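## Task

Scene 1: make the keyboard's display read exactly "OUR" when the scene ends. The left-arrow key erases the most recent letter. A hard press breaks the keyboard and the task fails. The keyboard must finish flat on the table with its keys facing up, resting there without the robot holding it in place.

## Robot and tools

Robot: two Kinova Gen3 arms, left_arm and right_arm, each carrying a Robotiq 2F-85 two-finger gripper and a wrist camera. Bases in the scene frame: left_arm at (-0.014, +0.386, 0) m, right_arm at (+0.044, -0.422, 0) m, each with almost no yaw. In the scene frame the origin sits on the table top between the arms, +x points out across the table, +z points up, and left_arm is on the +y side. The names left and right say nothing about which side of an image something appears on.

Gripper frame: the fingers point along the gripper's +z axis and close along its y axis. end_effector_position is the point midway between the pads when they are shut. Closed fingertips extend about 19 mm past it, open ones about 6 mm. As the fingers close, their tips travel roughly 13 mm further out, so allow that much clearance above any surface. To press a key, the closed fingertips work well as a small probe.

execute_actions(actions): a list of actions. Each action is a table of at most 15 rows, and each row lasts one control step of 1/30 s. A table shorter than 15 rows repeats its final row until 15 steps have run. A row holds 18 numbers, each in [-1, 1], and both arms are always included: left dx, dy, dz, rx, ry, rz, left gripper position, force_limit, speed, followed by the same nine for the right arm. dx to rz are an offset, not a pose. The offset is measured in that gripper's own axes from the gripper's measured pose at the start of the action. Every row is relative to that starting pose, not to the row before it. For a call's first action, the start is the pose last reported in the scene. Scale: 1.0 equals 0.6 m or 180 degrees. rx, ry, rz together form one rotation vector. Each step is clipped to within 70 mm and 16 degrees of the measured pose, so a large offset can take more than one action. Passing an empty list simply returns the current state and images.

Gripper numbers: position +1 is fully open (85 mm), the pads touch near -0.8, and -1 closes until something stops the fingers. force_limit runs from -1 (about 20 N) through 0 (128 N) to +1 (235 N). speed runs from -1 (about 20 mm/s) through 0 (85) to +1 (150). To leave a gripper unchanged, send its previous three numbers again, because a 0 in those places is itself a command. A new force or speed only takes effect after the position changes by at least 0.01.

move(target, speed, blocking): each gripper follows a straight path toward target, which is a single 18-number row in the same layout, with offsets in gripper axes taken from the last reported pose. speed is in m/s, from 0.002 to 0.5, default 0.25, and rotation is capped at twice that value in rad/s. A move lasts 0.5 to 10 s. The paths ignore obstacles and the other arm. When blocking=false the call returns after 0.5 s, and you must call wait or stop before issuing another command. The result adds a move: line giving the ending (done, off_target, moving, held, fault), any limits that acted (paced means the pose was clipped; held means a check blocked some steps), and each gripper's remaining distance to its target. Touching a key with a fast move, or aiming well beneath the key, produces a harder press, so approach slowly and set the target only a few millimetres past contact.

wait(seconds, 0 to 10): the arms keep their last command and any running move carries on. stop(): brakes a running move to rest. zoom_image(camera, region [x0,y0,x1,y1], at most 504x504 px): returns an enlarged crop from cam_left_wrist or cam_right_wrist, whose images are 896x504. finished_scene(scene): ends scene 1 or 2 permanently and reports whether it succeeded; only call it once the display reads the correct word. read_manual gives licence texts only.

Results: the state line gives each gripper's end_effector_position in metres and its quat_wxyz in the scene frame, and these can be somewhat off at long reach. Hand target lines show where the controller is currently driving each hand. Step readings list positions, and HELD marks steps that were held back. object_status values: 0 moving, 1 blocked while opening, 2 blocked while closing (holding something), 3 reached the commanded position. position_measured is in counts: 3 is open, 230 means the pads touch. A pose unreachable line means the clearance check altered that arm's command. Camera images come with calibration (K, T_world_to_cam), which you can use to locate keys in the scene frame.

Avoid: pressing the keyboard hard, since that breaks it; tipping or lifting the keyboard, which must stay flat with keys up and not be held; pushing anything off the table; letting the arms collide or press on each other; and contact torque reaching a joint's load limit (49.6 N m for the larger joints, 31.2 for the wrist joints), because that freezes the arm for 10 s. Holding a load for a long time heats the motors: MOTOR HOT appears at 60 °C, and at 75 °C an OVER-TEMPERATURE FAULT makes the arm sink. A good sequence is to hover above a key, lower slowly with the fingers closed, tap, lift, check the display in the images, and fix mistakes with the left-arrow key. Finishing quickly and moving smoothly earns a better result.

Each tool is called after "Call:" by a JSON object that holds its "fn" and its "kwargs", one argument or row to a line.

## Session

Call:
{"fn": "execute_actions", "kwargs": {
  "actions": []
}}

Scene clock: 0.00 s.
left_arm: end_effector_position=(+0.4172, -0.0131, +0.1114) position_measured=230 object_status=3 end_effector_quat_wxyz=(+0.164, +0.757, -0.618, +0.138) | right_arm: end_effector_position=(+0.4947, -0.4073, +0.1987) position_measured=230 object_status=3 end_effector_quat_wxyz=(-0.001, -0.015, +1.000, +0.002)
Joint positions: left_arm=[ 0.684  0.728 -0.344  1.593  0.872  0.833  3.225] | right_arm=[-0.057  0.436 -0.002  1.655 -0.003  1.052  1.516]
Joint velocities: left_arm=[0.    0.001 0.    0.001 0.001 0.    0.001] | right_arm=[-0.     0.001 -0.001  0.     0.     0.001 -0.001]
Motor temperatures (°C, as the motors report them): left_arm=[30 28 29 30 36 36 47] | right_arm=[31 35 28 29 36 39 38]
Hand target (left_arm): +0.417, -0.013, +0.111; +0.164, +0.757, -0.618, +0.138
Hand target (right_arm): +0.495, -0.407, +0.199; -0.001, -0.015, +1.000, +0.002

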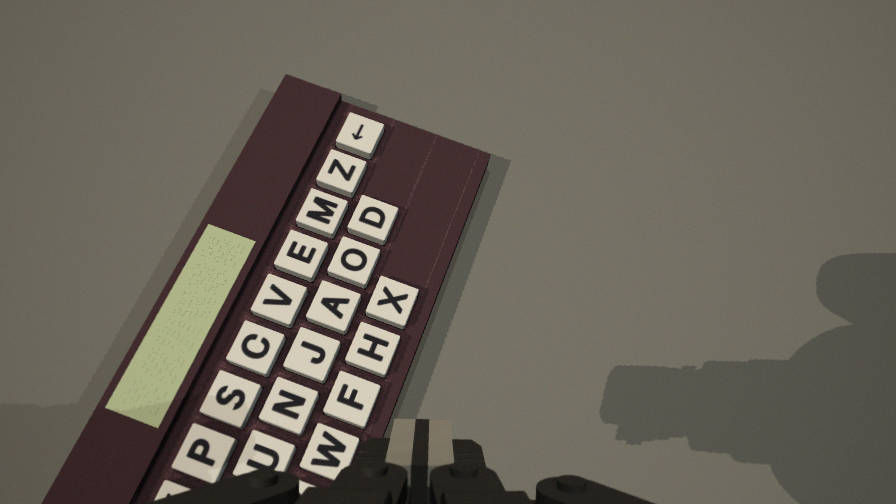

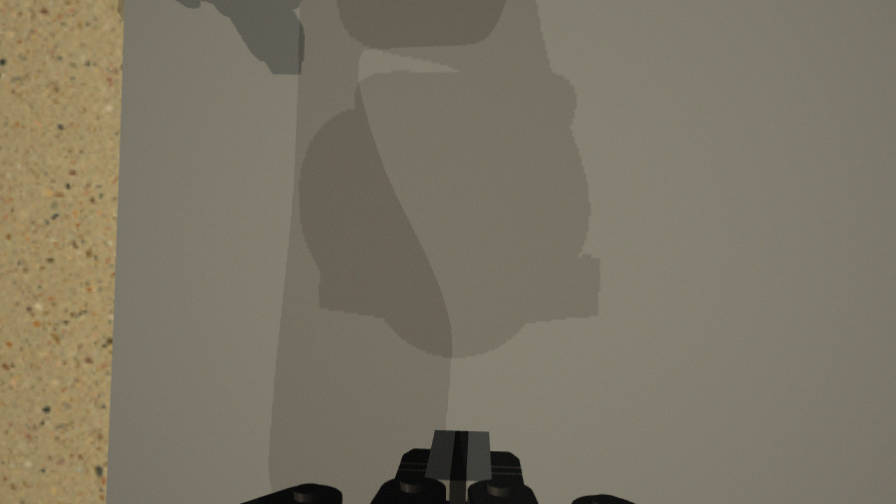

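Call:
{"fn": "move", "kwargs": {
  "target": [-0.083,-0.018,-0.094,0.111,0,0,-1,0,0,0,0,0,0,0,0,-1,0,0]
}}

Scene clock: 14.17 s.
left_arm: end_effector_position=(+0.4176, +0.0569, +0.1409) position_measured=232 object_status=3 end_effector_quat_wxyz=(+0.030, +0.773, -0.585, +0.243) | right_arm: end_effector_position=(+0.4947, -0.4073, +0.1987) position_measured=232 object_status=3 end_effector_quat_wxyz=(-0.001, -0.015, +1.000, +0.002)
Joint positions: left_arm=[ 0.78   0.507 -0.377  1.96   0.971  0.358  3.082] | right_arm=[-0.057  0.436 -0.002  1.655 -0.003  1.052  1.516]
Joint velocities: left_arm=[-0.001 -0.003 -0.002 -0.     0.001  0.001 -0.   ] | right_arm=[ 0.    -0.001 -0.     0.    -0.001  0.    -0.001]
Motor temperatures (°C, as the motors report them): left_arm=[30 29 29 30 36 36 47] | right_arm=[31 35 28 29 36 39 38]
Hand target (left_arm): +0.418, +0.057, +0.141; +0.030, +0.773, -0.585, +0.243
Hand target (right_arm): +0.495, -0.407, +0.199; -0.001, -0.015, +1.000, +0.002
Off the commanded pose (left_arm): 0.000 m, 0 deg.
Off the commanded pose (right_arm): 0.000 m, 0 deg.
move: done
camera_calibration (this result's frames):
cam_left_wrist: T_world_to_cam=[[-0.920367, -0.338438, -0.195918, 0.421583], [-0.242591, 0.887072, -0.39275, 0.156016], [0.306715, -0.313946, -0.898534, 0.165903], [0, 0, 0, 1]] pos_world=[0.374975, 0.0563669, 0.292941]
cam_right_wrist: T_world_to_cam=[[-0.0514348, 0.998113, -0.0335391, 0.439456], [0.998654, 0.0516299, 0.00497821, -0.416926], [0.00670044, -0.0332379, -0.999425, 0.327683], [0, 0, 0, 1]] pos_world=[0.436773, -0.406209, 0.344309]

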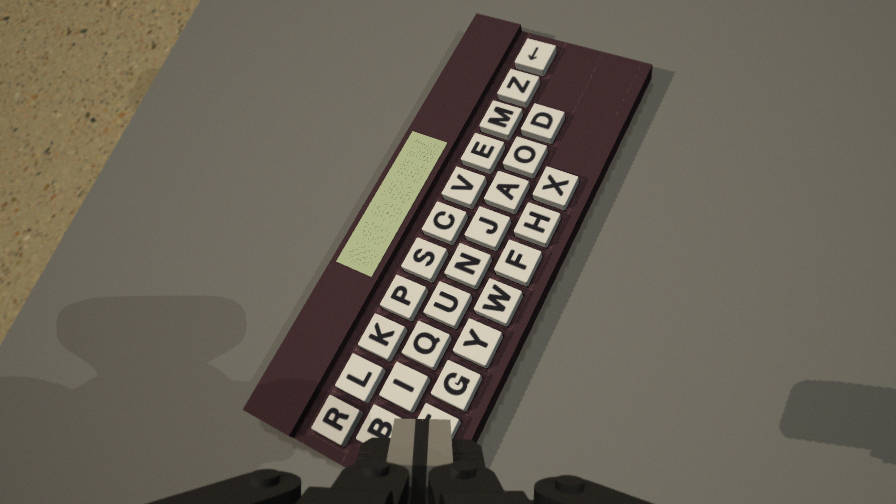

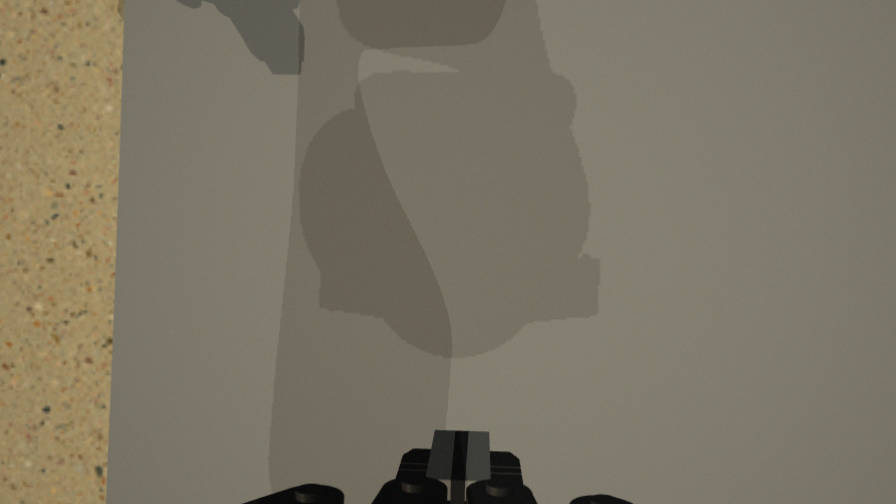

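Call:
{"fn": "move", "kwargs": {
  "target": [0.180,0.0593,0.2345,0,0,0,-1,0,0,-0.142,0.4,0,0,0,0,-1,0,0],
  "speed": 0.2
}}

Scene clock: 24.37 s.
left_arm: end_effector_position=(+0.4545, -0.0965, +0.0533) position_measured=232 object_status=3 end_effector_quat_wxyz=(+0.030, +0.774, -0.584, +0.243) | right_arm: end_effector_position=(+0.5722, -0.1650, +0.1989) position_measured=232 object_status=3 end_effector_quat_wxyz=(-0.001, -0.014, +1.000, +0.002)
Joint positions: left_arm=[ 0.973  0.887 -0.423  1.559  0.955  0.371  3.394] | right_arm=[-0.451  0.741 -0.031  1.103  0.017  1.298  1.095]
Joint velocities: left_arm=[ 0.004  0.008  0.003  0.    -0.003  0.     0.   ] | right_arm=[-0.004  0.01  -0.003 -0.002  0.001  0.003 -0.   ]
Motor temperatures (°C, as the motors report them): left_arm=[30 29 29 30 36 36 47] | right_arm=[31 36 28 29 36 39 38]
Hand target (left_arm): +0.454, -0.097, +0.053; +0.030, +0.774, -0.584, +0.243
Hand target (right_arm): +0.572, -0.165, +0.198; -0.002, -0.015, +1.000, +0.002
Off the commanded pose (left_arm): 0.001 m, 0 deg.
Off the commanded pose (right_arm): 0.001 m, 0 deg.
move: done
camera_calibration (this result's frames):
cam_left_wrist: T_world_to_cam=[[-0.920024, -0.339211, -0.196196, 0.386232], [-0.243236, 0.886888, -0.392768, 0.266883], [0.307235, -0.313634, -0.898466, 0.0274935], [0, 0, 0, 1]] pos_world=[0.411811, -0.0970585, 0.205302]
cam_right_wrist: T_world_to_cam=[[-0.0513605, 0.998148, -0.0326007, 0.201343], [0.998664, 0.051517, 0.00397631, -0.506651], [0.00564844, -0.032353, -0.999461, 0.336136], [0, 0, 0, 1]] pos_world=[0.514417, -0.163994, 0.344534]

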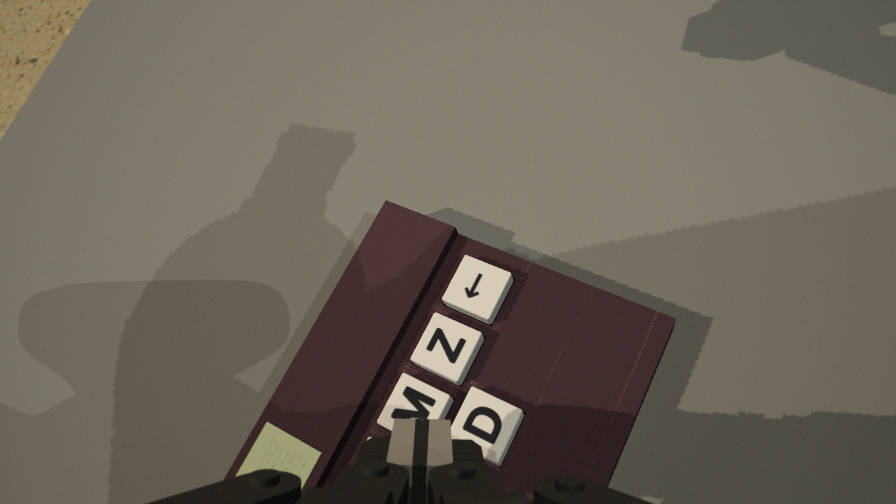

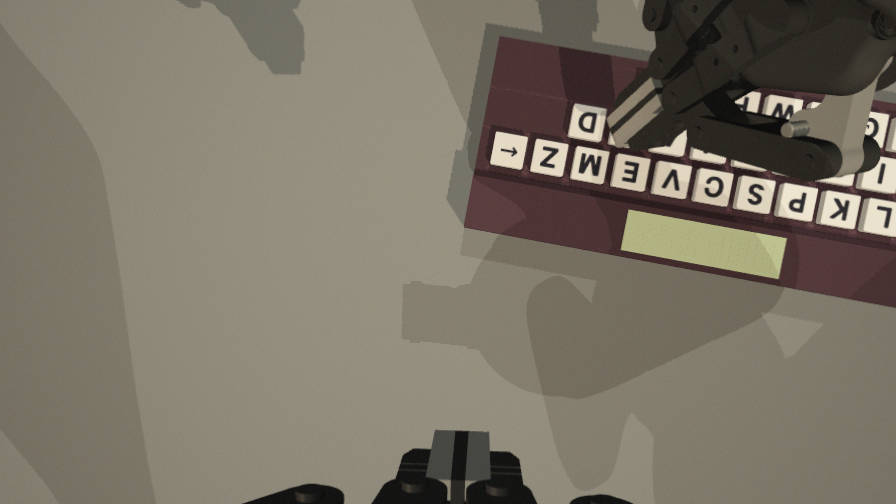

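Call:
{"fn": "move", "kwargs": {
  "target": [-0.001,0.0047,0.0134,0,0,0,-1,0,0,0,0,0,0,0,0,-1,0,0],
  "speed": 0.02
}}

Call:
{"fn": "move", "kwargs": {
  "target": [-0.002,0.0012,0.0044,0,0,0,-1,0,0,0,0,0,0,0,0,-1,0,0],
  "speed": 0.01
}}

Scene clock: 35.60 s.
left_arm: end_effector_position=(+0.4545, -0.0995, +0.0453) position_measured=232 object_status=3 end_effector_quat_wxyz=(+0.030, +0.774, -0.584, +0.243) | right_arm: end_effector_position=(+0.5722, -0.1650, +0.1989) position_measured=232 object_status=3 end_effector_quat_wxyz=(-0.001, -0.014, +1.000, +0.002)
Joint positions: left_arm=[ 0.969  0.902 -0.411  1.553  0.964  0.358  3.388] | right_arm=[-0.451  0.741 -0.031  1.103  0.017  1.298  1.095]
Joint velocities: left_arm=[-0.001  0.001 -0.    -0.001 -0.    -0.     0.001] | right_arm=[-0.     0.001  0.    -0.    -0.     0.    -0.   ]
Motor temperatures (°C, as the motors report them): left_arm=[30 30 29 30 36 36 47] | right_arm=[31 36 28 29 36 39 38]
Hand target (left_arm): +0.455, -0.099, +0.045; +0.030, +0.774, -0.584, +0.243
Hand target (right_arm): +0.572, -0.165, +0.199; -0.001, -0.014, +1.000, +0.002
Off the commanded pose (left_arm): 0.000 m, 0 deg.
Off the commanded pose (right_arm): 0.000 m, 0 deg.
move: done
camera_calibration (this result's frames):
cam_left_wrist: T_world_to_cam=[[-0.92004, -0.339163, -0.196202, 0.38367], [-0.243158, 0.886871, -0.392854, 0.266455], [0.307248, -0.313733, -0.898427, 0.0193944], [0, 0, 0, 1]] pos_world=[0.411823, -0.1001, 0.197379]
cam_right_wrist: T_world_to_cam=[[-0.0513627, 0.998148, -0.0326026, 0.201343], [0.998664, 0.0515191, 0.00397246, -0.50665], [0.00564476, -0.032355, -0.999461, 0.336134], [0, 0, 0, 1]] pos_world=[0.514418, -0.163992, 0.34453]

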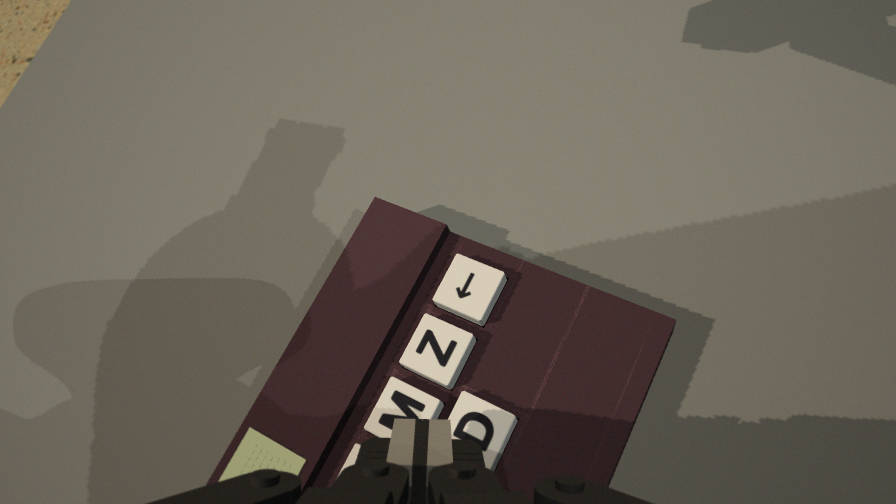

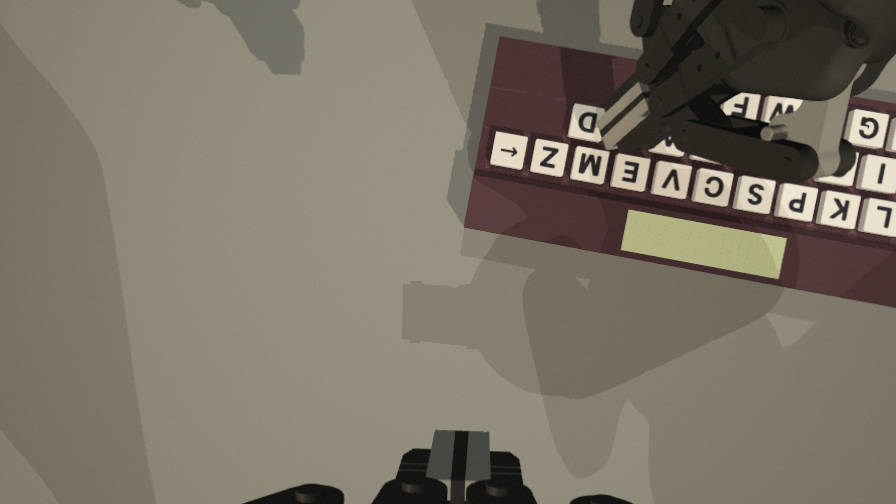

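Scene clock: 36.30 s.
left_arm: end_effector_position=(+0.4545, -0.0996, +0.0424) position_measured=232 object_status=3 end_effector_quat_wxyz=(+0.030, +0.774, -0.584, +0.243) | right_arm: end_effector_position=(+0.5722, -0.1650, +0.1989) position_measured=232 object_status=3 end_effector_quat_wxyz=(-0.001, -0.014, +1.000, +0.002)
Joint positions: left_arm=[ 0.965  0.906 -0.404  1.554  0.969  0.351  3.382] | right_arm=[-0.451  0.741 -0.031  1.103  0.017  1.298  1.095]
Joint velocities: left_arm=[-0.001 -0.001  0.     0.    -0.     0.    -0.   ] | right_arm=[-0.     0.     0.    -0.    -0.    -0.002  0.   ]
Motor temperatures (°C, as the motors report them): left_arm=[30 30 29 30 36 36 47] | right_arm=[31 36 28 29 36 39 38]
Hand target (left_arm): +0.455, -0.100, +0.042; +0.030, +0.774, -0.584, +0.243
Hand target (right_arm): +0.572, -0.165, +0.199; -0.001, -0.014, +1.000, +0.002
Off the commanded pose (left_arm): 0.000 m, 0 deg.
Off the commanded pose (right_arm): 0.000 m, 0 deg.
move: done
camera_calibration (this result's frames):
cam_left_wrist: T_world_to_cam=[[-0.920061, -0.33911, -0.196195, 0.38306], [-0.243102, 0.886877, -0.392874, 0.265315], [0.307228, -0.313772, -0.89842, 0.0167149], [0, 0, 0, 1]] pos_world=[0.411802, -0.100158, 0.194407]
cam_right_wrist: T_world_to_cam=[[-0.0513629, 0.998148, -0.0326019, 0.201342], [0.998664, 0.0515193, 0.00397406, -0.506652], [0.00564633, -0.0323542, -0.999461, 0.336133], [0, 0, 0, 1]] pos_world=[0.514419, -0.163992, 0.344529]

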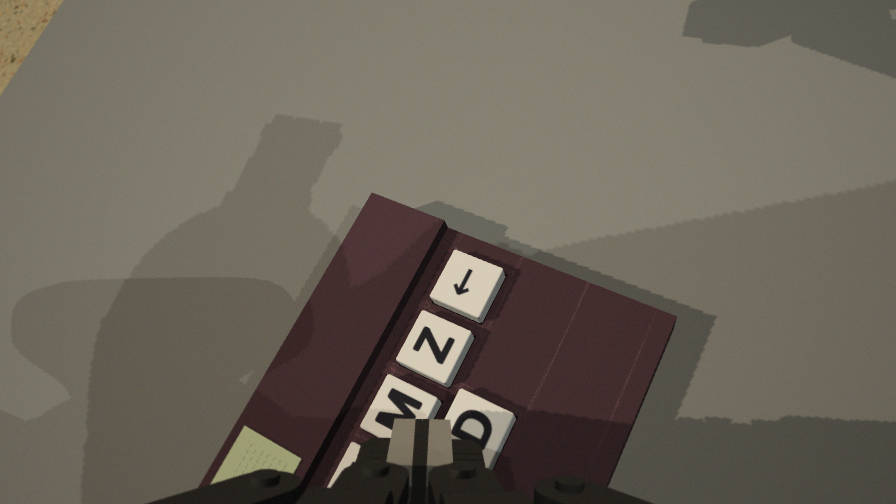

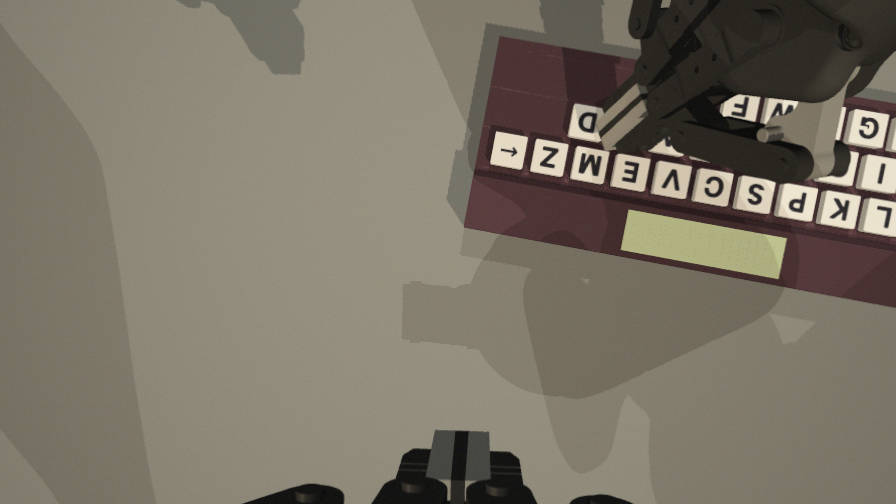

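Call:
{"fn": "move", "kwargs": {
  "target": [0.0016,0.0018,0.004,0,0,0,-1,0,0,0,0,0,0,0,0,-1,0,0],
  "speed": 0.01
}}

Scene clock: 43.53 s.
left_arm: end_effector_position=(+0.4546, -0.1016, +0.0404) position_measured=232 object_status=3 end_effector_quat_wxyz=(+0.030, +0.774, -0.584, +0.243) | right_arm: end_effector_position=(+0.5722, -0.1650, +0.1989) position_measured=232 object_status=3 end_effector_quat_wxyz=(-0.001, -0.014, +1.000, +0.002)
Joint positions: left_arm=[ 0.967  0.912 -0.404  1.548  0.97   0.35   3.385] | right_arm=[-0.451  0.741 -0.031  1.103  0.017  1.298  1.095]
Joint velocities: left_arm=[-0.     0.001 -0.001  0.001 -0.002 -0.001  0.   ] | right_arm=[-0.    -0.001  0.001 -0.     0.    -0.001 -0.   ]
Motor temperatures (°C, as the motors report them): left_arm=[30 30 29 30 36 36 47] | right_arm=[31 36 28 29 36 39 38]
Hand target (left_arm): +0.455, -0.102, +0.040; +0.030, +0.774, -0.584, +0.243
Hand target (right_arm): +0.572, -0.165, +0.199; -0.001, -0.014, +1.000, +0.002
Off the commanded pose (left_arm): 0.000 m, 0 deg.
Off the commanded pose (right_arm): 0.000 m, 0 deg.
move: done
camera_calibration (this result's frames):
cam_left_wrist: T_world_to_cam=[[-0.920046, -0.339142, -0.196212, 0.382031], [-0.243113, 0.886856, -0.392916, 0.266326], [0.307266, -0.313799, -0.898397, 0.0143185], [0, 0, 0, 1]] pos_world=[0.411834, -0.102137, 0.192466]
cam_right_wrist: T_world_to_cam=[[-0.0513629, 0.998148, -0.032601, 0.201341], [0.998664, 0.0515193, 0.00397579, -0.506653], [0.00564801, -0.0323533, -0.999461, 0.336131], [0, 0, 0, 1]] pos_world=[0.514419, -0.163991, 0.344528]

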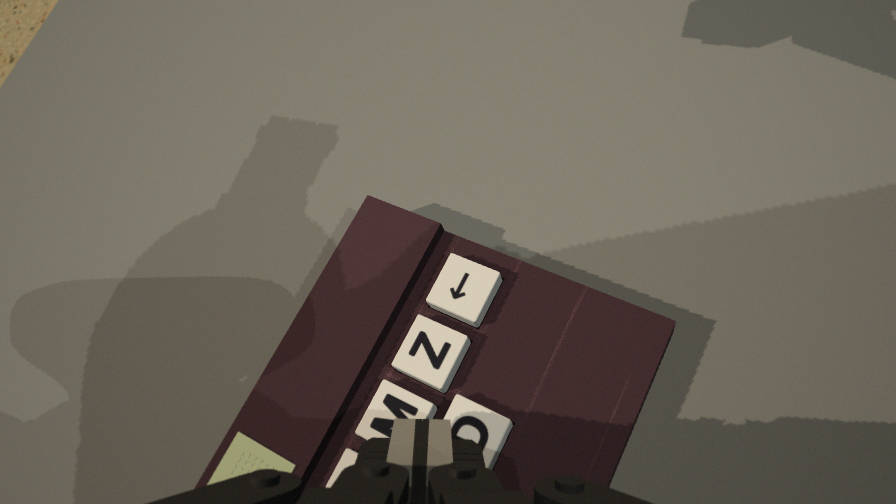

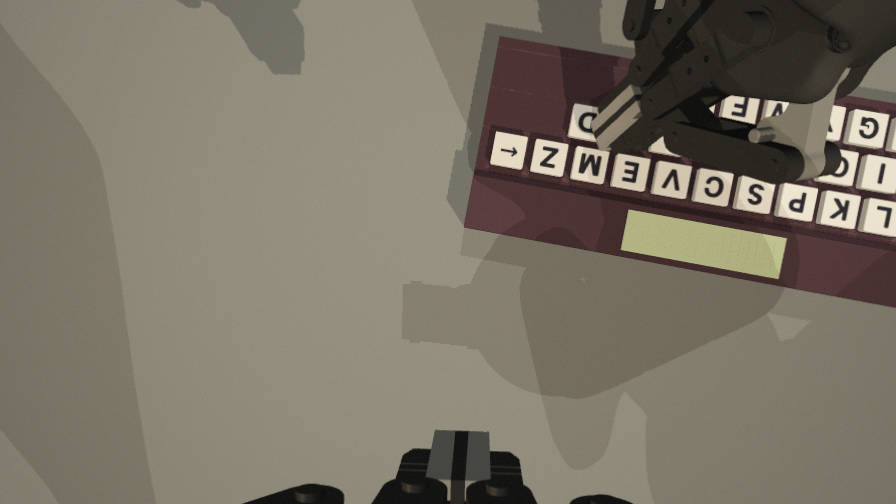

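Call:
{"fn": "move", "kwargs": {
  "target": [-0.0014,0.0008,0.0029,0,0,0,-1,0,0,0,0,0,0,0,0,-1,0,0],
  "speed": 0.01
}}

Scene clock: 50.50 s.
left_arm: end_effector_position=(+0.4545, -0.1016, +0.0385) position_measured=232 object_status=3 end_effector_quat_wxyz=(+0.030, +0.774, -0.584, +0.243) | right_arm: end_effector_position=(+0.5722, -0.1650, +0.1989) position_measured=232 object_status=3 end_effector_quat_wxyz=(-0.001, -0.014, +1.000, +0.002)
Joint positions: left_arm=[ 0.964  0.915 -0.399  1.549  0.973  0.345  3.381] | right_arm=[-0.451  0.741 -0.031  1.103  0.017  1.298  1.095]
Joint velocities: left_arm=[-0.001  0.     0.    -0.     0.001 -0.    -0.001] | right_arm=[ 0.001  0.     0.     0.001 -0.001  0.002 -0.002]
Motor temperatures (°C, as the motors report them): left_arm=[30 30 29 30 36 36 47] | right_arm=[31 36 28 29 36 39 38]
Hand target (left_arm): +0.455, -0.102, +0.038; +0.030, +0.774, -0.584, +0.243
Hand target (right_arm): +0.572, -0.165, +0.199; -0.001, -0.014, +1.000, +0.002
Off the commanded pose (left_arm): 0.000 m, 0 deg.
Off the commanded pose (right_arm): 0.000 m, 0 deg.
move: done
camera_calibration (this result's frames):
cam_left_wrist: T_world_to_cam=[[-0.920058, -0.339107, -0.196211, 0.381627], [-0.243072, 0.886857, -0.392938, 0.265529], [0.307259, -0.313833, -0.898388, 0.0125501], [0, 0, 0, 1]] pos_world=[0.411806, -0.102136, 0.190491]
cam_right_wrist: T_world_to_cam=[[-0.0513627, 0.998148, -0.0326005, 0.201341], [0.998664, 0.0515192, 0.00397734, -0.506655], [0.00564952, -0.0323526, -0.999461, 0.33613], [0, 0, 0, 1]] pos_world=[0.51442, -0.163991, 0.344528]

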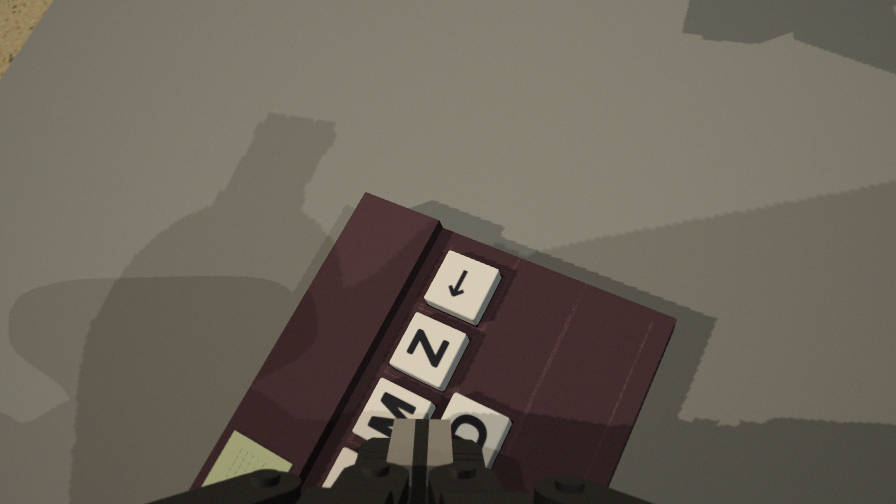

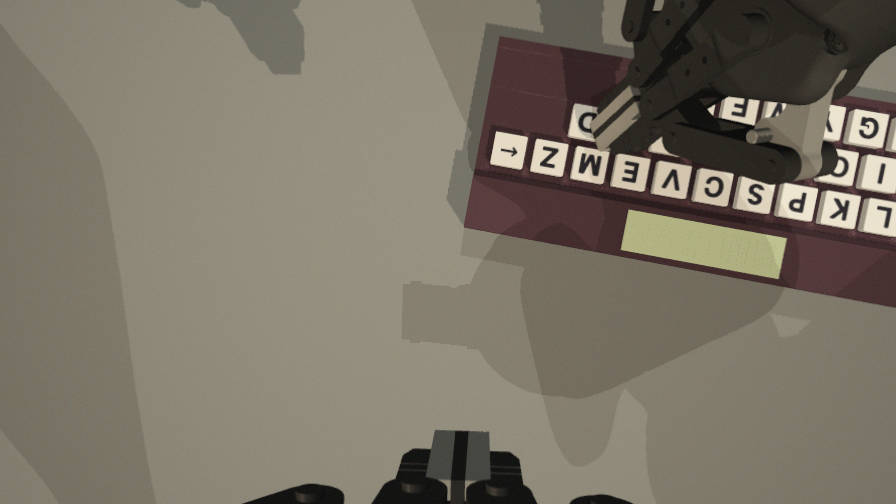

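Call:
{"fn": "move", "kwargs": {
  "target": [-0.0014,0.0008,0.0029,0,0,0,-1,0,0,0,0,0,0,0,0,-1,0,0],
  "speed": 0.01
}}

Scene clock: 54.43 s.
left_arm: end_effector_position=(+0.4546, -0.1016, +0.0367) position_measured=232 object_status=3 end_effector_quat_wxyz=(+0.030, +0.774, -0.584, +0.244) | right_arm: end_effector_position=(+0.5722, -0.1650, +0.1989) position_measured=232 object_status=3 end_effector_quat_wxyz=(-0.001, -0.014, +1.000, +0.002)
Joint positions: left_arm=[ 0.961  0.917 -0.394  1.549  0.976  0.34   3.376] | right_arm=[-0.451  0.741 -0.031  1.103  0.017  1.298  1.095]
Joint velocities: left_arm=[-0.001  0.001  0.001 -0.001 -0.     0.     0.001] | right_arm=[-0.     0.     0.     0.     0.    -0.001  0.   ]
Motor temperatures (°C, as the motors report them): left_arm=[30 30 29 30 36 36 47] | right_arm=[31 36 28 29 36 39 38]
Hand target (left_arm): +0.455, -0.102, +0.036; +0.030, +0.774, -0.584, +0.243
Hand target (right_arm): +0.572, -0.165, +0.199; -0.001, -0.014, +1.000, +0.002
Off the commanded pose (left_arm): 0.000 m, 0 deg.
Off the commanded pose (right_arm): 0.000 m, 0 deg.
move: done
camera_calibration (this result's frames):
cam_left_wrist: T_world_to_cam=[[-0.919987, -0.33919, -0.196402, 0.381326], [-0.242961, 0.886723, -0.39331, 0.264889], [0.307561, -0.314122, -0.898183, 0.0107801], [0, 0, 0, 1]] pos_world=[0.411857, -0.102155, 0.188759]
cam_right_wrist: T_world_to_cam=[[-0.0513624, 0.998148, -0.0326, 0.20134], [0.998664, 0.0515189, 0.00397882, -0.506656], [0.00565097, -0.0323521, -0.999461, 0.336129], [0, 0, 0, 1]] pos_world=[0.514421, -0.16399, 0.344527]

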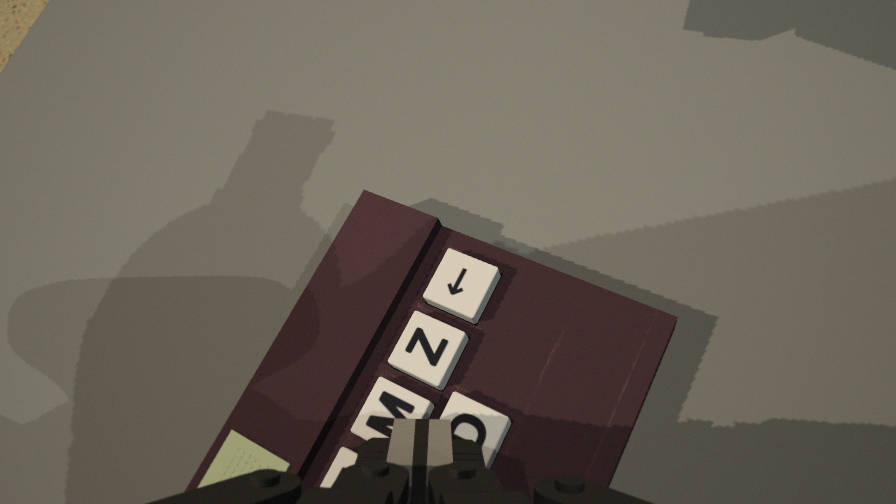

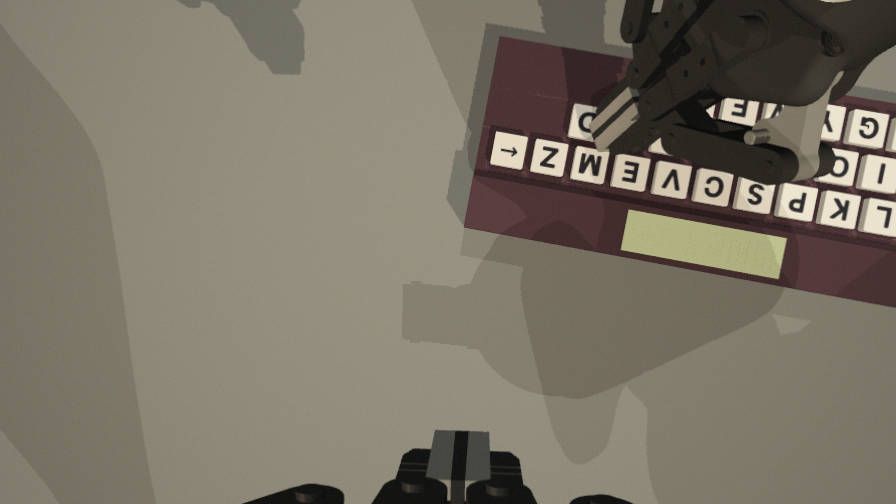

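Contact beginning.

Call:
{"fn": "move", "kwargs": {
  "target": [-0.001,0.0006,0.0022,0,0,0,-1,0,0,0,0,0,0,0,0,-1,0,0],
  "speed": 0.01
}}

Scene clock: 62.00 s.
left_arm: end_effector_position=(+0.4548, -0.1018, +0.0356) position_measured=232 object_status=3 end_effector_quat_wxyz=(+0.030, +0.774, -0.584, +0.244) | right_arm: end_effector_position=(+0.5722, -0.1650, +0.1989) position_measured=232 object_status=3 end_effector_quat_wxyz=(-0.001, -0.014, +1.000, +0.002)
Joint positions: left_arm=[ 0.959  0.919 -0.391  1.55   0.978  0.336  3.373] | right_arm=[-0.451  0.741 -0.031  1.103  0.017  1.298  1.095]
Joint velocities: left_arm=[ 0.     0.002 -0.001 -0.     0.001 -0.     0.   ] | right_arm=[ 0.     0.     0.     0.    -0.001  0.001  0.   ]
Motor temperatures (°C, as the motors report them): left_arm=[30 31 29 30 36 36 47] | right_arm=[31 36 28 29 36 39 38]
Hand target (left_arm): +0.455, -0.102, +0.035; +0.030, +0.774, -0.584, +0.244
Hand target (right_arm): +0.572, -0.165, +0.199; -0.001, -0.014, +1.000, +0.002
Off the commanded pose (left_arm): 0.000 m, 0 deg.
Off the commanded pose (right_arm): 0.000 m, 0 deg.
move: done
camera_calibration (this result's frames):
cam_left_wrist: T_world_to_cam=[[-0.919886, -0.339314, -0.196661, 0.381158], [-0.242814, 0.886532, -0.39383, 0.264545], [0.307979, -0.314527, -0.897899, 0.00944884], [0, 0, 0, 1]] pos_world=[0.411947, -0.102224, 0.187629]
cam_right_wrist: T_world_to_cam=[[-0.0513621, 0.998148, -0.0325995, 0.20134], [0.998664, 0.0515187, 0.00398028, -0.506657], [0.0056524, -0.0323515, -0.999461, 0.336127], [0, 0, 0, 1]] pos_world=[0.514422, -0.16399, 0.344526]

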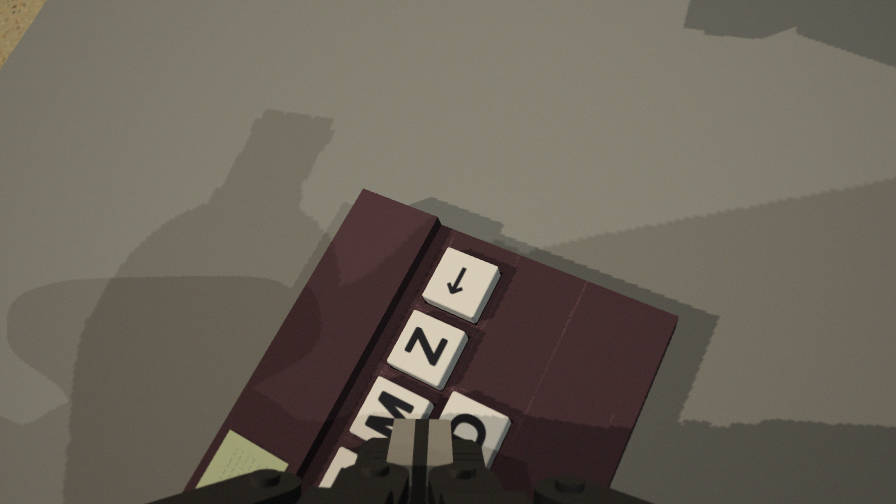

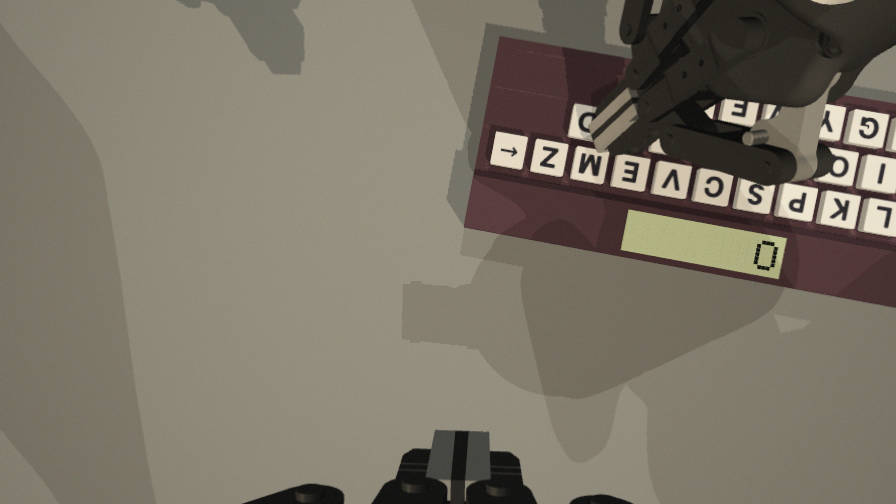

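Call:
{"fn": "move", "kwargs": {
  "target": [0.0068,-0.004,-0.0147,0,0,0,-1,0,0,0,0,0,0,0,0,-1,0,0],
  "speed": 0.05
}}

Call:
{"fn": "move", "kwargs": {
  "target": [-0.1135,-0.058,-0.0373,0,0,0,-1,0,0,0,0,0,0,0,0,-1,0,0],
  "speed": 0.15
}}

Call:
{"fn": "move", "kwargs": {
  "target": [-0.0048,0.0028,0.0103,0,0,0,-1,0,0,0,0,0,0,0,0,-1,0,0],
  "speed": 0.015
}}

Scene clock: 69.03 s.
left_arm: end_effector_position=(+0.4549, -0.1016, +0.0456) position_measured=232 object_status=3 end_effector_quat_wxyz=(+0.030, +0.774, -0.584, +0.244) | right_arm: end_effector_position=(+0.5722, -0.1650, +0.1989) position_measured=232 object_status=3 end_effector_quat_wxyz=(-0.001, -0.014, +1.000, +0.002)
Joint positions: left_arm=[ 0.973  0.905 -0.415  1.547  0.963  0.361  3.395] | right_arm=[-0.451  0.741 -0.031  1.103  0.017  1.298  1.095]
Joint velocities: left_arm=[ 0.002 -0.001  0.001 -0.    -0.001  0.001 -0.   ] | right_arm=[-0.    -0.001  0.001 -0.     0.     0.     0.002]
Motor temperatures (°C, as the motors report them): left_arm=[30 31 29 30 36 36 47] | right_arm=[31 37 28 29 36 39 38]
Hand target (left_arm): +0.455, -0.102, +0.046; +0.030, +0.774, -0.584, +0.244
Hand target (right_arm): +0.572, -0.165, +0.199; -0.001, -0.014, +1.000, +0.002
Off the commanded pose (left_arm): 0.000 m, 0 deg.
Off the commanded pose (right_arm): 0.000 m, 0 deg.
move: done
camera_calibration (this result's frames):
cam_left_wrist: T_world_to_cam=[[-0.919821, -0.339476, -0.196685, 0.383181], [-0.242979, 0.886508, -0.393784, 0.268431], [0.308043, -0.314421, -0.897914, 0.0184049], [0, 0, 0, 1]] pos_world=[0.412012, -0.102098, 0.197596]
cam_right_wrist: T_world_to_cam=[[-0.051362, 0.998148, -0.0325989, 0.201339], [0.998664, 0.0515186, 0.00398176, -0.506659], [0.00565384, -0.0323508, -0.999461, 0.336126], [0, 0, 0, 1]] pos_world=[0.514423, -0.16399, 0.344526]

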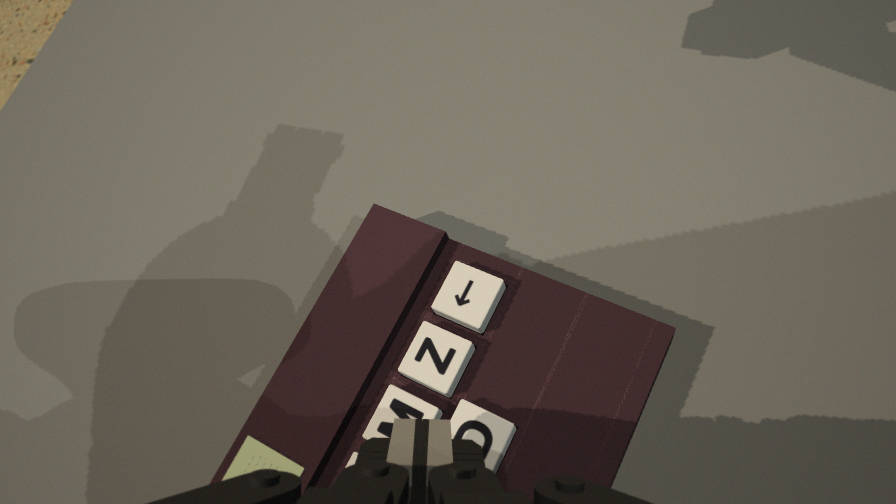

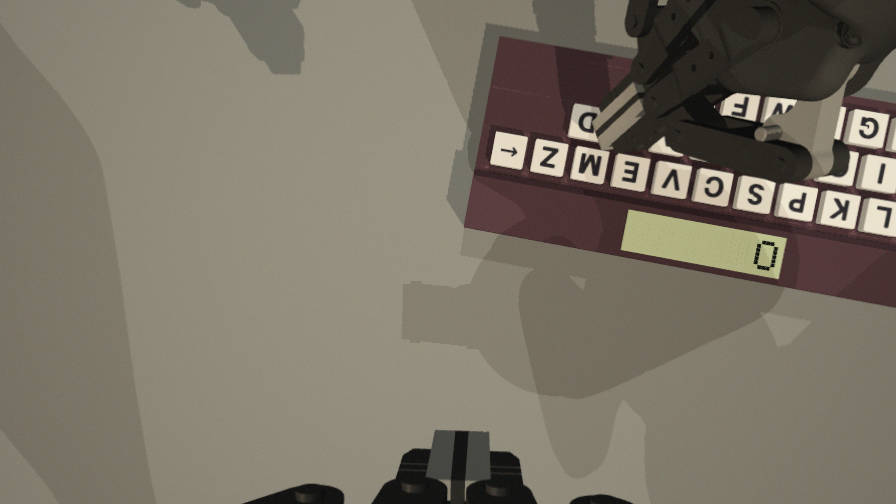

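Scene clock: 69.90 s.
left_arm: end_effector_position=(+0.4644, -0.0244, +0.0452) position_measured=232 object_status=3 end_effector_quat_wxyz=(+0.031, +0.773, -0.585, +0.244) | right_arm: end_effector_position=(+0.5722, -0.1650, +0.1989) position_measured=232 object_status=3 end_effector_quat_wxyz=(-0.001, -0.014, +1.000, +0.002)
Joint positions: left_arm=[ 0.733  0.81  -0.208  1.728  1.069  0.231  3.075] | right_arm=[-0.451  0.741 -0.031  1.103  0.017  1.298  1.095]
Joint velocities: left_arm=[-0.021 -0.008  0.003  0.003  0.014 -0.006 -0.016] | right_arm=[ 0.    -0.001  0.    -0.001  0.    -0.001  0.001]
Motor temperatures (°C, as the motors report them): left_arm=[30 31 29 30 36 36 47] | right_arm=[31 37 28 29 36 39 38]
Hand target (left_arm): +0.466, -0.023, +0.046; +0.030, +0.774, -0.584, +0.244
Hand target (right_arm): +0.572, -0.165, +0.199; -0.001, -0.014, +1.000, +0.002
Off the commanded pose (left_arm): 0.002 m, 0 deg.
Off the commanded pose (right_arm): 0.000 m, 0 deg.
move: done
camera_calibration (this result's frames):
cam_left_wrist: T_world_to_cam=[[-0.921133, -0.336453, -0.195737, 0.418739], [-0.240441, 0.887271, -0.393623, 0.200913], [0.306107, -0.315516, -0.898192, 0.040315], [0, 0, 0, 1]] pos_world=[0.421681, -0.0246583, 0.197257]
cam_right_wrist: T_world_to_cam=[[-0.0513617, 0.998148, -0.0325981, 0.201338], [0.998664, 0.0515184, 0.00398353, -0.50666], [0.00565556, -0.03235, -0.999461, 0.336125], [0, 0, 0, 1]] pos_world=[0.514424, -0.163989, 0.344525]

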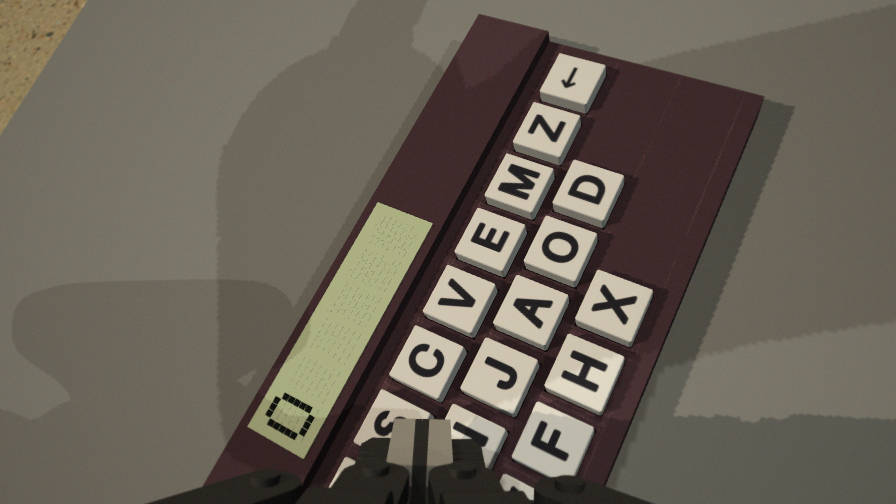

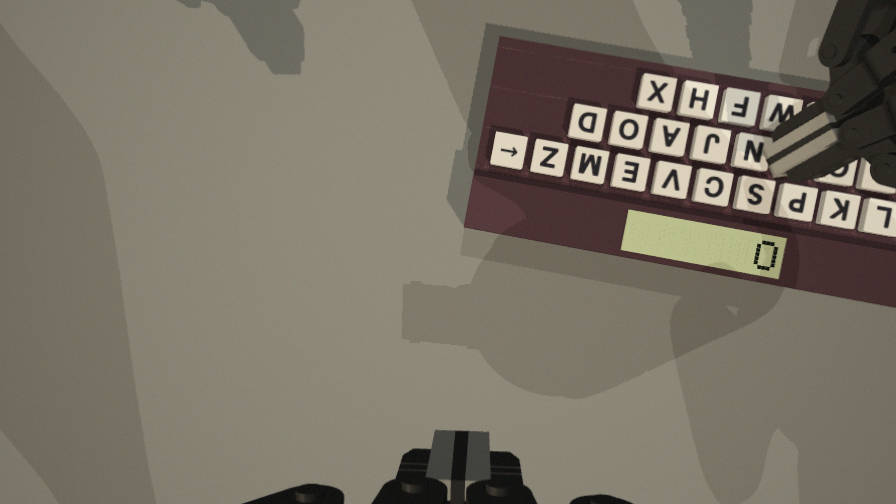

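Scene clock: 70.60 s.
left_arm: end_effector_position=(+0.4643, -0.0246, +0.0383) position_measured=232 object_status=3 end_effector_quat_wxyz=(+0.031, +0.773, -0.585, +0.244) | right_arm: end_effector_position=(+0.5722, -0.1650, +0.1989) position_measured=232 object_status=3 end_effector_quat_wxyz=(-0.001, -0.014, +1.000, +0.002)
Joint positions: left_arm=[ 0.714  0.822 -0.178  1.73   1.085  0.207  3.049] | right_arm=[-0.451  0.741 -0.031  1.103  0.017  1.298  1.095]
Joint velocities: left_arm=[-0.004  0.001 -0.001 -0.     0.001 -0.001 -0.   ] | right_arm=[-0.    -0.    -0.001 -0.     0.    -0.001  0.002]
Motor temperatures (°C, as the motors report them): left_arm=[30 31 29 30 36 36 47] | right_arm=[31 37 28 29 36 39 38]
Hand target (left_arm): +0.464, -0.024, +0.038; +0.031, +0.773, -0.585, +0.244
Hand target (right_arm): +0.572, -0.165, +0.199; -0.001, -0.014, +1.000, +0.002
Off the commanded pose (left_arm): 0.000 m, 0 deg.
Off the commanded pose (right_arm): 0.000 m, 0 deg.
move: done
camera_calibration (this result's frames):
cam_left_wrist: T_world_to_cam=[[-0.921238, -0.336155, -0.195757, 0.417274], [-0.240089, 0.88729, -0.393794, 0.198216], [0.306069, -0.315779, -0.898112, 0.0340822], [0, 0, 0, 1]] pos_world=[0.421567, -0.0248439, 0.19035]
cam_right_wrist: T_world_to_cam=[[-0.0513615, 0.998148, -0.0325974, 0.201337], [0.998664, 0.0515182, 0.00398534, -0.506662], [0.00565731, -0.0323491, -0.999461, 0.336123], [0, 0, 0, 1]] pos_world=[0.514424, -0.163989, 0.344524]

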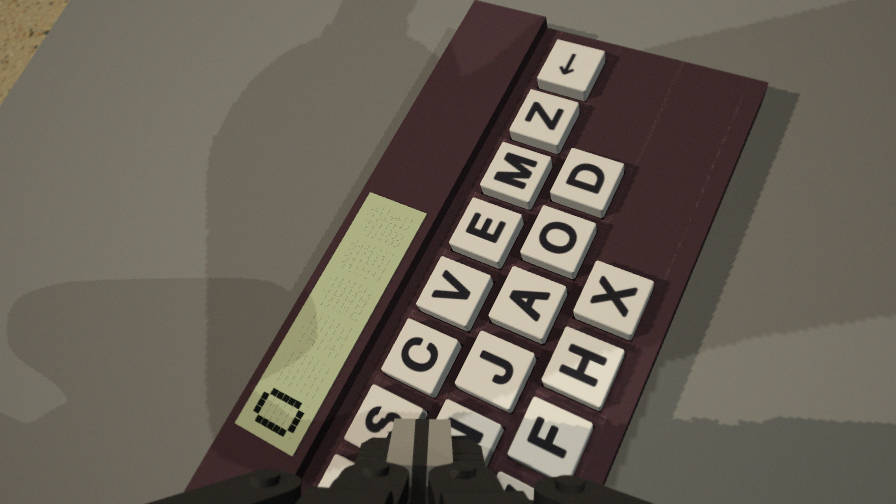

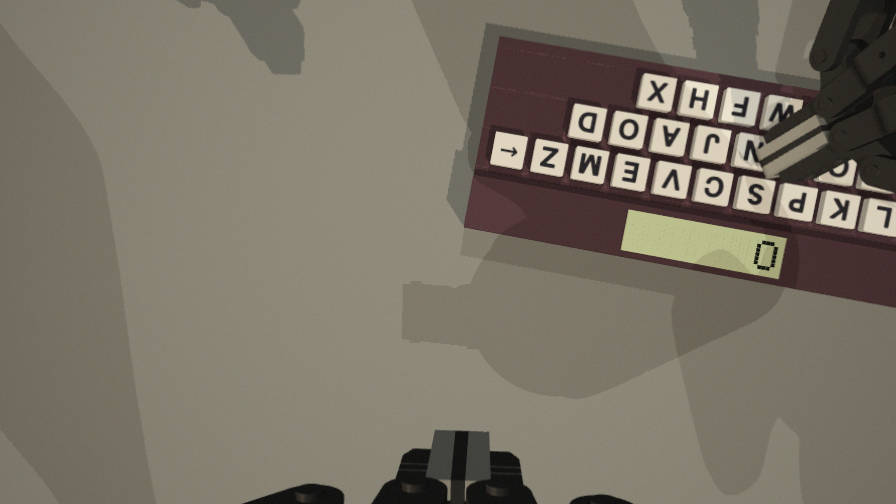

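Correct (+2,+2,-2.5) mm.

Call:
{"fn": "move", "kwargs": {
  "target": [-0.004,-0.0031,0.0037,0,0,0,-1,0,0,0,0,0,0,0,0,-1,0,0],
  "speed": 0.01
}}

Scene clock: 79.73 s.
left_arm: end_effector_position=(+0.4663, -0.0229, +0.0362) position_measured=232 object_status=3 end_effector_quat_wxyz=(+0.031, +0.772, -0.586, +0.244) | right_arm: end_effector_position=(+0.5722, -0.1650, +0.1989) position_measured=232 object_status=3 end_effector_quat_wxyz=(-0.001, -0.014, +1.000, +0.002)
Joint positions: left_arm=[ 0.7    0.826 -0.165  1.73   1.09   0.2    3.035] | right_arm=[-0.451  0.741 -0.031  1.103  0.017  1.298  1.095]
Joint velocities: left_arm=[-0.001  0.001  0.001  0.001  0.002  0.    -0.001] | right_arm=[-0.     0.001 -0.     0.001 -0.     0.001  0.   ]
Motor temperatures (°C, as the motors report them): left_arm=[30 31 29 30 36 36 47] | right_arm=[31 37 28 29 36 39 38]
Hand target (left_arm): +0.466, -0.023, +0.036; +0.031, +0.773, -0.585, +0.244
Hand target (right_arm): +0.572, -0.165, +0.199; -0.001, -0.014, +1.000, +0.002
Off the commanded pose (left_arm): 0.000 m, 0 deg.
Off the commanded pose (right_arm): 0.000 m, 0 deg.
move: done
camera_calibration (this result's frames):
cam_left_wrist: T_world_to_cam=[[-0.921252, -0.335996, -0.195962, 0.419313], [-0.239692, 0.887171, -0.394304, 0.196183], [0.306337, -0.316283, -0.897844, 0.0319155], [0, 0, 0, 1]] pos_world=[0.423539, -0.023066, 0.18818]
cam_right_wrist: T_world_to_cam=[[-0.0513611, 0.998148, -0.0325967, 0.201337], [0.998664, 0.0515179, 0.00398691, -0.506663], [0.00565885, -0.0323484, -0.999461, 0.336122], [0, 0, 0, 1]] pos_world=[0.514425, -0.163989, 0.344524]

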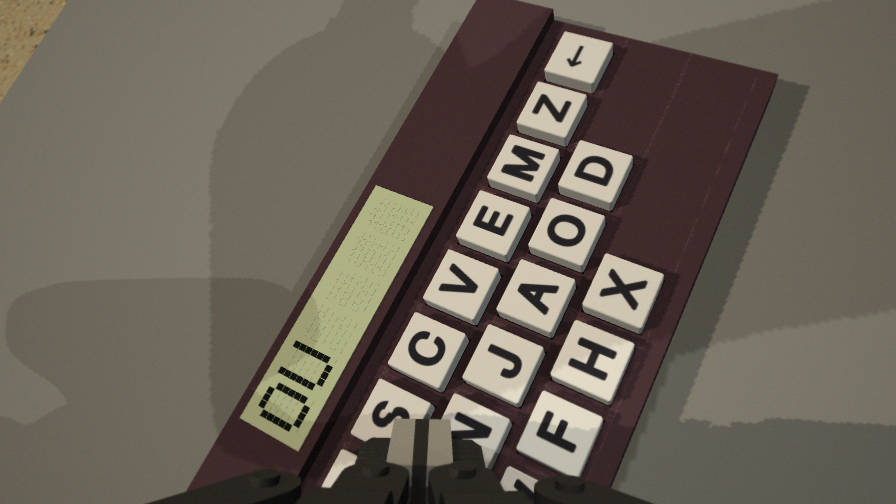

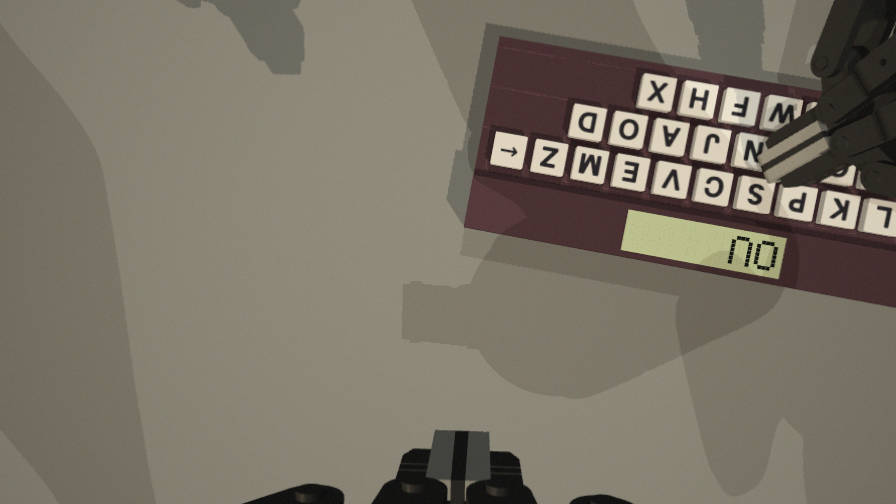

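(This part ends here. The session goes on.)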